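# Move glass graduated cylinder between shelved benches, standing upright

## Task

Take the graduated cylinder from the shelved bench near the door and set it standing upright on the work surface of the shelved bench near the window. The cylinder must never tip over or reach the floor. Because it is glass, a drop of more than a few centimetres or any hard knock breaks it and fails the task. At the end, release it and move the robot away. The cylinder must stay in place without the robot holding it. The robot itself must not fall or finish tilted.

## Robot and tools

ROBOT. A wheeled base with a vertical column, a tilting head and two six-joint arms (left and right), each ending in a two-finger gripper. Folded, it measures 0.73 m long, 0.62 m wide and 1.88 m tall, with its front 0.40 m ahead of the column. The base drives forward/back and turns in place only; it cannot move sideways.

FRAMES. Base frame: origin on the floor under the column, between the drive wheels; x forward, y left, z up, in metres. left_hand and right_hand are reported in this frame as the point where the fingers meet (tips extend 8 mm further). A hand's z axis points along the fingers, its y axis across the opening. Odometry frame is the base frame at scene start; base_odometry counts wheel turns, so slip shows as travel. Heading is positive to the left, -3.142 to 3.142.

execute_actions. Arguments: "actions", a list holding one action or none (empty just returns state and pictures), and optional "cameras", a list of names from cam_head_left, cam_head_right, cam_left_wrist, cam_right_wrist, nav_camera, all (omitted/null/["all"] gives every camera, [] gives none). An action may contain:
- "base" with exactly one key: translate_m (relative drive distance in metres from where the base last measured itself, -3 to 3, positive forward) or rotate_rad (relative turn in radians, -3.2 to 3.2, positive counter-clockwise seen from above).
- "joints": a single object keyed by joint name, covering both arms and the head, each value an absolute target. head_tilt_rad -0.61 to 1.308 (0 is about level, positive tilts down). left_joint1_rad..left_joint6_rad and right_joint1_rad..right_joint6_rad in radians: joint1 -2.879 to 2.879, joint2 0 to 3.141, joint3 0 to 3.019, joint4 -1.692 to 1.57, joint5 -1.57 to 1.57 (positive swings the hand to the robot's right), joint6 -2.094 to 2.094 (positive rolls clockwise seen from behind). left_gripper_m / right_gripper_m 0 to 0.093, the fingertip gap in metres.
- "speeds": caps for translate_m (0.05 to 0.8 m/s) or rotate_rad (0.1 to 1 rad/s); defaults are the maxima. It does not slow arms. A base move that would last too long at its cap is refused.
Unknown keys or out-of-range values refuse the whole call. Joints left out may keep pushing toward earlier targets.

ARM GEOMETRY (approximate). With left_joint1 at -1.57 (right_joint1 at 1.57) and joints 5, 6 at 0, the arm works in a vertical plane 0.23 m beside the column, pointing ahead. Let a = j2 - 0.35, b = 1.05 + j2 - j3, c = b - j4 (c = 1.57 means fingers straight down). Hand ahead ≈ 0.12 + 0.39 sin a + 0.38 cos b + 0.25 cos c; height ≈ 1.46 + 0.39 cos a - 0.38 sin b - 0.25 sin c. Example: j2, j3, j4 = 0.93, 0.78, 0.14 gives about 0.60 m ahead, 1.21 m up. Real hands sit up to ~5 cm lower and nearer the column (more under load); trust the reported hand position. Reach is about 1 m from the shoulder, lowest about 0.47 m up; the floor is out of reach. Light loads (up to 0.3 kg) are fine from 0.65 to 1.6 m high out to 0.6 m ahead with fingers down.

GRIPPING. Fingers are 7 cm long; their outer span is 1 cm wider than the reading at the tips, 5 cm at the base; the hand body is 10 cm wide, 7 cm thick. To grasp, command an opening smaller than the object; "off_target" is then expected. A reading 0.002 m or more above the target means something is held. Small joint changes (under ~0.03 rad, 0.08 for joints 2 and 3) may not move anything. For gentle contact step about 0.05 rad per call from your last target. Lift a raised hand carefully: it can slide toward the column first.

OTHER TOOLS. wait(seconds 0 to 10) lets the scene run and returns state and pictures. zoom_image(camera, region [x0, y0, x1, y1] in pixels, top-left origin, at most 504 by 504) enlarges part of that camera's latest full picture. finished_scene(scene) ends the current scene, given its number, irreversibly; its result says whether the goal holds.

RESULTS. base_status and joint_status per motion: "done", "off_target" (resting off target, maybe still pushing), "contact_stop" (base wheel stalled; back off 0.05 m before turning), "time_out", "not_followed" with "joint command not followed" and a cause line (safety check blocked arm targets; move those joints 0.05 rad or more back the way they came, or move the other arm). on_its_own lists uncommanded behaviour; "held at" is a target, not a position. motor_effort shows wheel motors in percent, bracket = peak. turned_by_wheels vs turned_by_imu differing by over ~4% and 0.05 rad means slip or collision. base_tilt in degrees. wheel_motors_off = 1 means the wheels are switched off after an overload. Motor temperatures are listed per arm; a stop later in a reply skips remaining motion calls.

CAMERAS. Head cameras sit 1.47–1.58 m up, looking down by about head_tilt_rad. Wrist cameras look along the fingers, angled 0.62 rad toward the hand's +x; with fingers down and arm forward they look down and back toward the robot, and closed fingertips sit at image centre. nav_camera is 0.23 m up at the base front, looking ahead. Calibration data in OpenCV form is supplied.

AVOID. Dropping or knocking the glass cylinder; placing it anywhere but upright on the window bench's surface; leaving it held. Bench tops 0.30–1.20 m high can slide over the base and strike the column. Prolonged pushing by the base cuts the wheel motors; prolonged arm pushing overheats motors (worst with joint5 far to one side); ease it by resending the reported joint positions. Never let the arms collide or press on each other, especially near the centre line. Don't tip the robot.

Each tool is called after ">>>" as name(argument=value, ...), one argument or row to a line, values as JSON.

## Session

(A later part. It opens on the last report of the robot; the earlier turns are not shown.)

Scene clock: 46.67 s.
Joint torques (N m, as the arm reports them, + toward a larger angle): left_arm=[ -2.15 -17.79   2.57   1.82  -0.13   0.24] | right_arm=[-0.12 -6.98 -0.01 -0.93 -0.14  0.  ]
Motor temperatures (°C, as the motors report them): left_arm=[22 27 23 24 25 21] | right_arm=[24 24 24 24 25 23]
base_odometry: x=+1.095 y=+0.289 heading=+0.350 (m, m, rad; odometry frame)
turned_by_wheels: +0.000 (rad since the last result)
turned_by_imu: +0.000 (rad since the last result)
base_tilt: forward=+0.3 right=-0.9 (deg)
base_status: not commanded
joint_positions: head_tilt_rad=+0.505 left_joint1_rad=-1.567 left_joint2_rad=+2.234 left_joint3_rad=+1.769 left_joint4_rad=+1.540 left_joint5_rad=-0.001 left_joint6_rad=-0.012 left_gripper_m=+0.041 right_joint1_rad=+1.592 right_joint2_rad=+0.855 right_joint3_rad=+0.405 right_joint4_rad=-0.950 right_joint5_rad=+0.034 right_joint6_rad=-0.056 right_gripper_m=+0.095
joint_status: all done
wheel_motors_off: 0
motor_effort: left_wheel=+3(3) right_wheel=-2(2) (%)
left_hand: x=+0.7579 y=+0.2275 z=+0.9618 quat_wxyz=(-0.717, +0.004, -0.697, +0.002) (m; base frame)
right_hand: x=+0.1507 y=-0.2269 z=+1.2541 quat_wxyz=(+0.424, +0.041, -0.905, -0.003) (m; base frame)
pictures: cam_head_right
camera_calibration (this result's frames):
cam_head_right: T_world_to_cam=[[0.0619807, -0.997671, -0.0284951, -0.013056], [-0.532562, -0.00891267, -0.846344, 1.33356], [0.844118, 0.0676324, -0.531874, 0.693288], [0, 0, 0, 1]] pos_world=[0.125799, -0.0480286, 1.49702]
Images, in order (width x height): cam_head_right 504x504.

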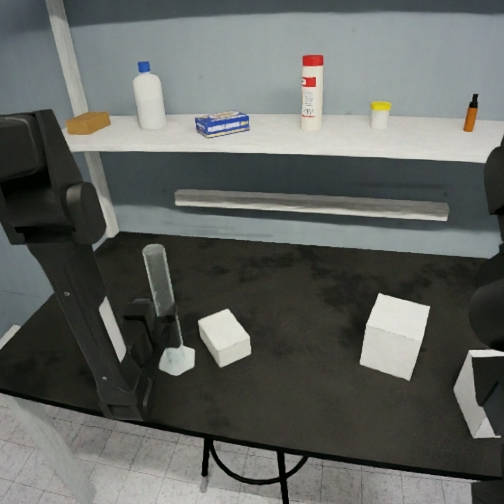

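Contact. Release.

>>> execute_actions(
  actions=[
    {"joints":{"left_gripper_m":0.09}},
  ],
  cameras=[],
)

>>> execute_actions(
  actions=[
    {"base":{"translate_m":-0.4},"speeds":{"translate_m":0.2}},
  ],
  cameras=["cam_head_right"],
)

Scene clock: 47.70 s.
Joint torques (N m, as the arm reports them, + toward a larger angle): left_arm=[ -2.17 -16.33   2.33   1.87  -0.12   0.21] | right_arm=[-0.15 -6.96  0.   -0.94 -0.14  0.  ]
Motor temperatures (°C, as the motors report them): left_arm=[22 27 23 24 25 21] | right_arm=[24 24 24 24 25 23]
base_odometry: x=+1.095 y=+0.289 heading=+0.350 (m, m, rad; odometry frame)
turned_by_wheels: +0.000 (rad since the last result)
turned_by_imu: +0.000 (rad since the last result)
base_tilt: forward=+0.3 right=-0.9 (deg)
base_status: not commanded
joint_positions: head_tilt_rad=+0.505 left_joint1_rad=-1.567 left_joint2_rad=+2.234 left_joint3_rad=+1.769 left_joint4_rad=+1.540 left_joint5_rad=-0.001 left_joint6_rad=-0.012 left_gripper_m=+0.090 right_joint1_rad=+1.592 right_joint2_rad=+0.855 right_joint3_rad=+0.405 right_joint4_rad=-0.950 right_joint5_rad=+0.034 right_joint6_rad=-0.056 right_gripper_m=+0.095
joint_status: all done
wheel_motors_off: 0
motor_effort: left_wheel=+3(2) right_wheel=-1(2) (%)
left_hand: x=+0.7579 y=+0.2275 z=+0.9618 quat_wxyz=(-0.717, +0.004, -0.697, +0.002) (m; base frame)
right_hand: x=+0.1507 y=-0.2269 z=+1.2541 quat_wxyz=(+0.424, +0.041, -0.905, -0.003) (m; base frame)
pictures: none
No camera images: the call's "cameras" was empty. Leave "cameras" out to get every camera's image.

Scene clock: 50.73 s.
Joint torques (N m, as the arm reports them, + toward a larger angle): left_arm=[ -2.61 -17.55   2.01   1.86  -0.13   0.23] | right_arm=[-0.16 -6.95  0.16 -0.94 -0.14  0.  ]
Motor temperatures (°C, as the motors report them): left_arm=[22 27 23 24 25 21] | right_arm=[24 24 24 24 25 23]
base_odometry: x=+0.719 y=+0.152 heading=+0.352 (m, m, rad; odometry frame)
turned_by_wheels: +0.001 (rad since the last result)
turned_by_imu: +0.000 (rad since the last result)
base_tilt: forward=+0.3 right=-0.9 (deg)
base_status: done
joint_positions: head_tilt_rad=+0.505 left_joint1_rad=-1.567 left_joint2_rad=+2.244 left_joint3_rad=+1.772 left_joint4_rad=+1.540 left_joint5_rad=-0.001 left_joint6_rad=-0.012 left_gripper_m=+0.090 right_joint1_rad=+1.592 right_joint2_rad=+0.855 right_joint3_rad=+0.403 right_joint4_rad=-0.950 right_joint5_rad=+0.034 right_joint6_rad=-0.056 right_gripper_m=+0.095
joint_status: not commanded
wheel_motors_off: 0
motor_effort: left_wheel=+2(47) right_wheel=-2(35) (%)
left_hand: x=+0.7538 y=+0.2275 z=+0.9560 quat_wxyz=(-0.714, +0.004, -0.700, +0.002) (m; base frame)
right_hand: x=+0.1499 y=-0.2269 z=+1.2543 quat_wxyz=(+0.425, +0.041, -0.904, -0.003) (m; base frame)
pictures: cam_head_right
camera_calibration (this result's frames):
cam_head_right: T_world_to_cam=[[0.06198, -0.997671, -0.0284966, -0.0130536], [-0.532583, -0.00891267, -0.846331, 1.33355], [0.844105, 0.0676324, -0.531895, 0.69332], [0, 0, 0, 1]] pos_world=[0.125798, -0.0480286, 1.49702]
Images, in order (width x height): cam_head_right 504x504.

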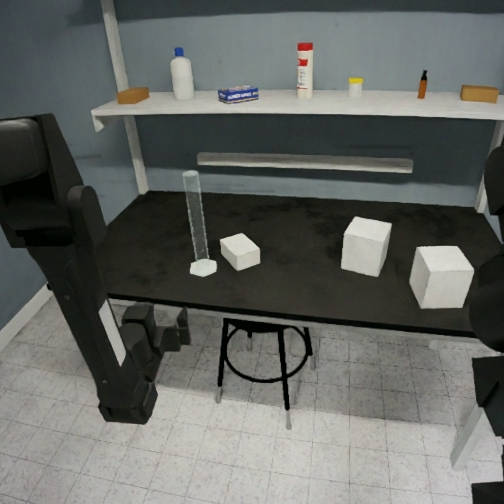

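>>> finished_scene(
  scene=2,
)

The scene is finished: the task was done.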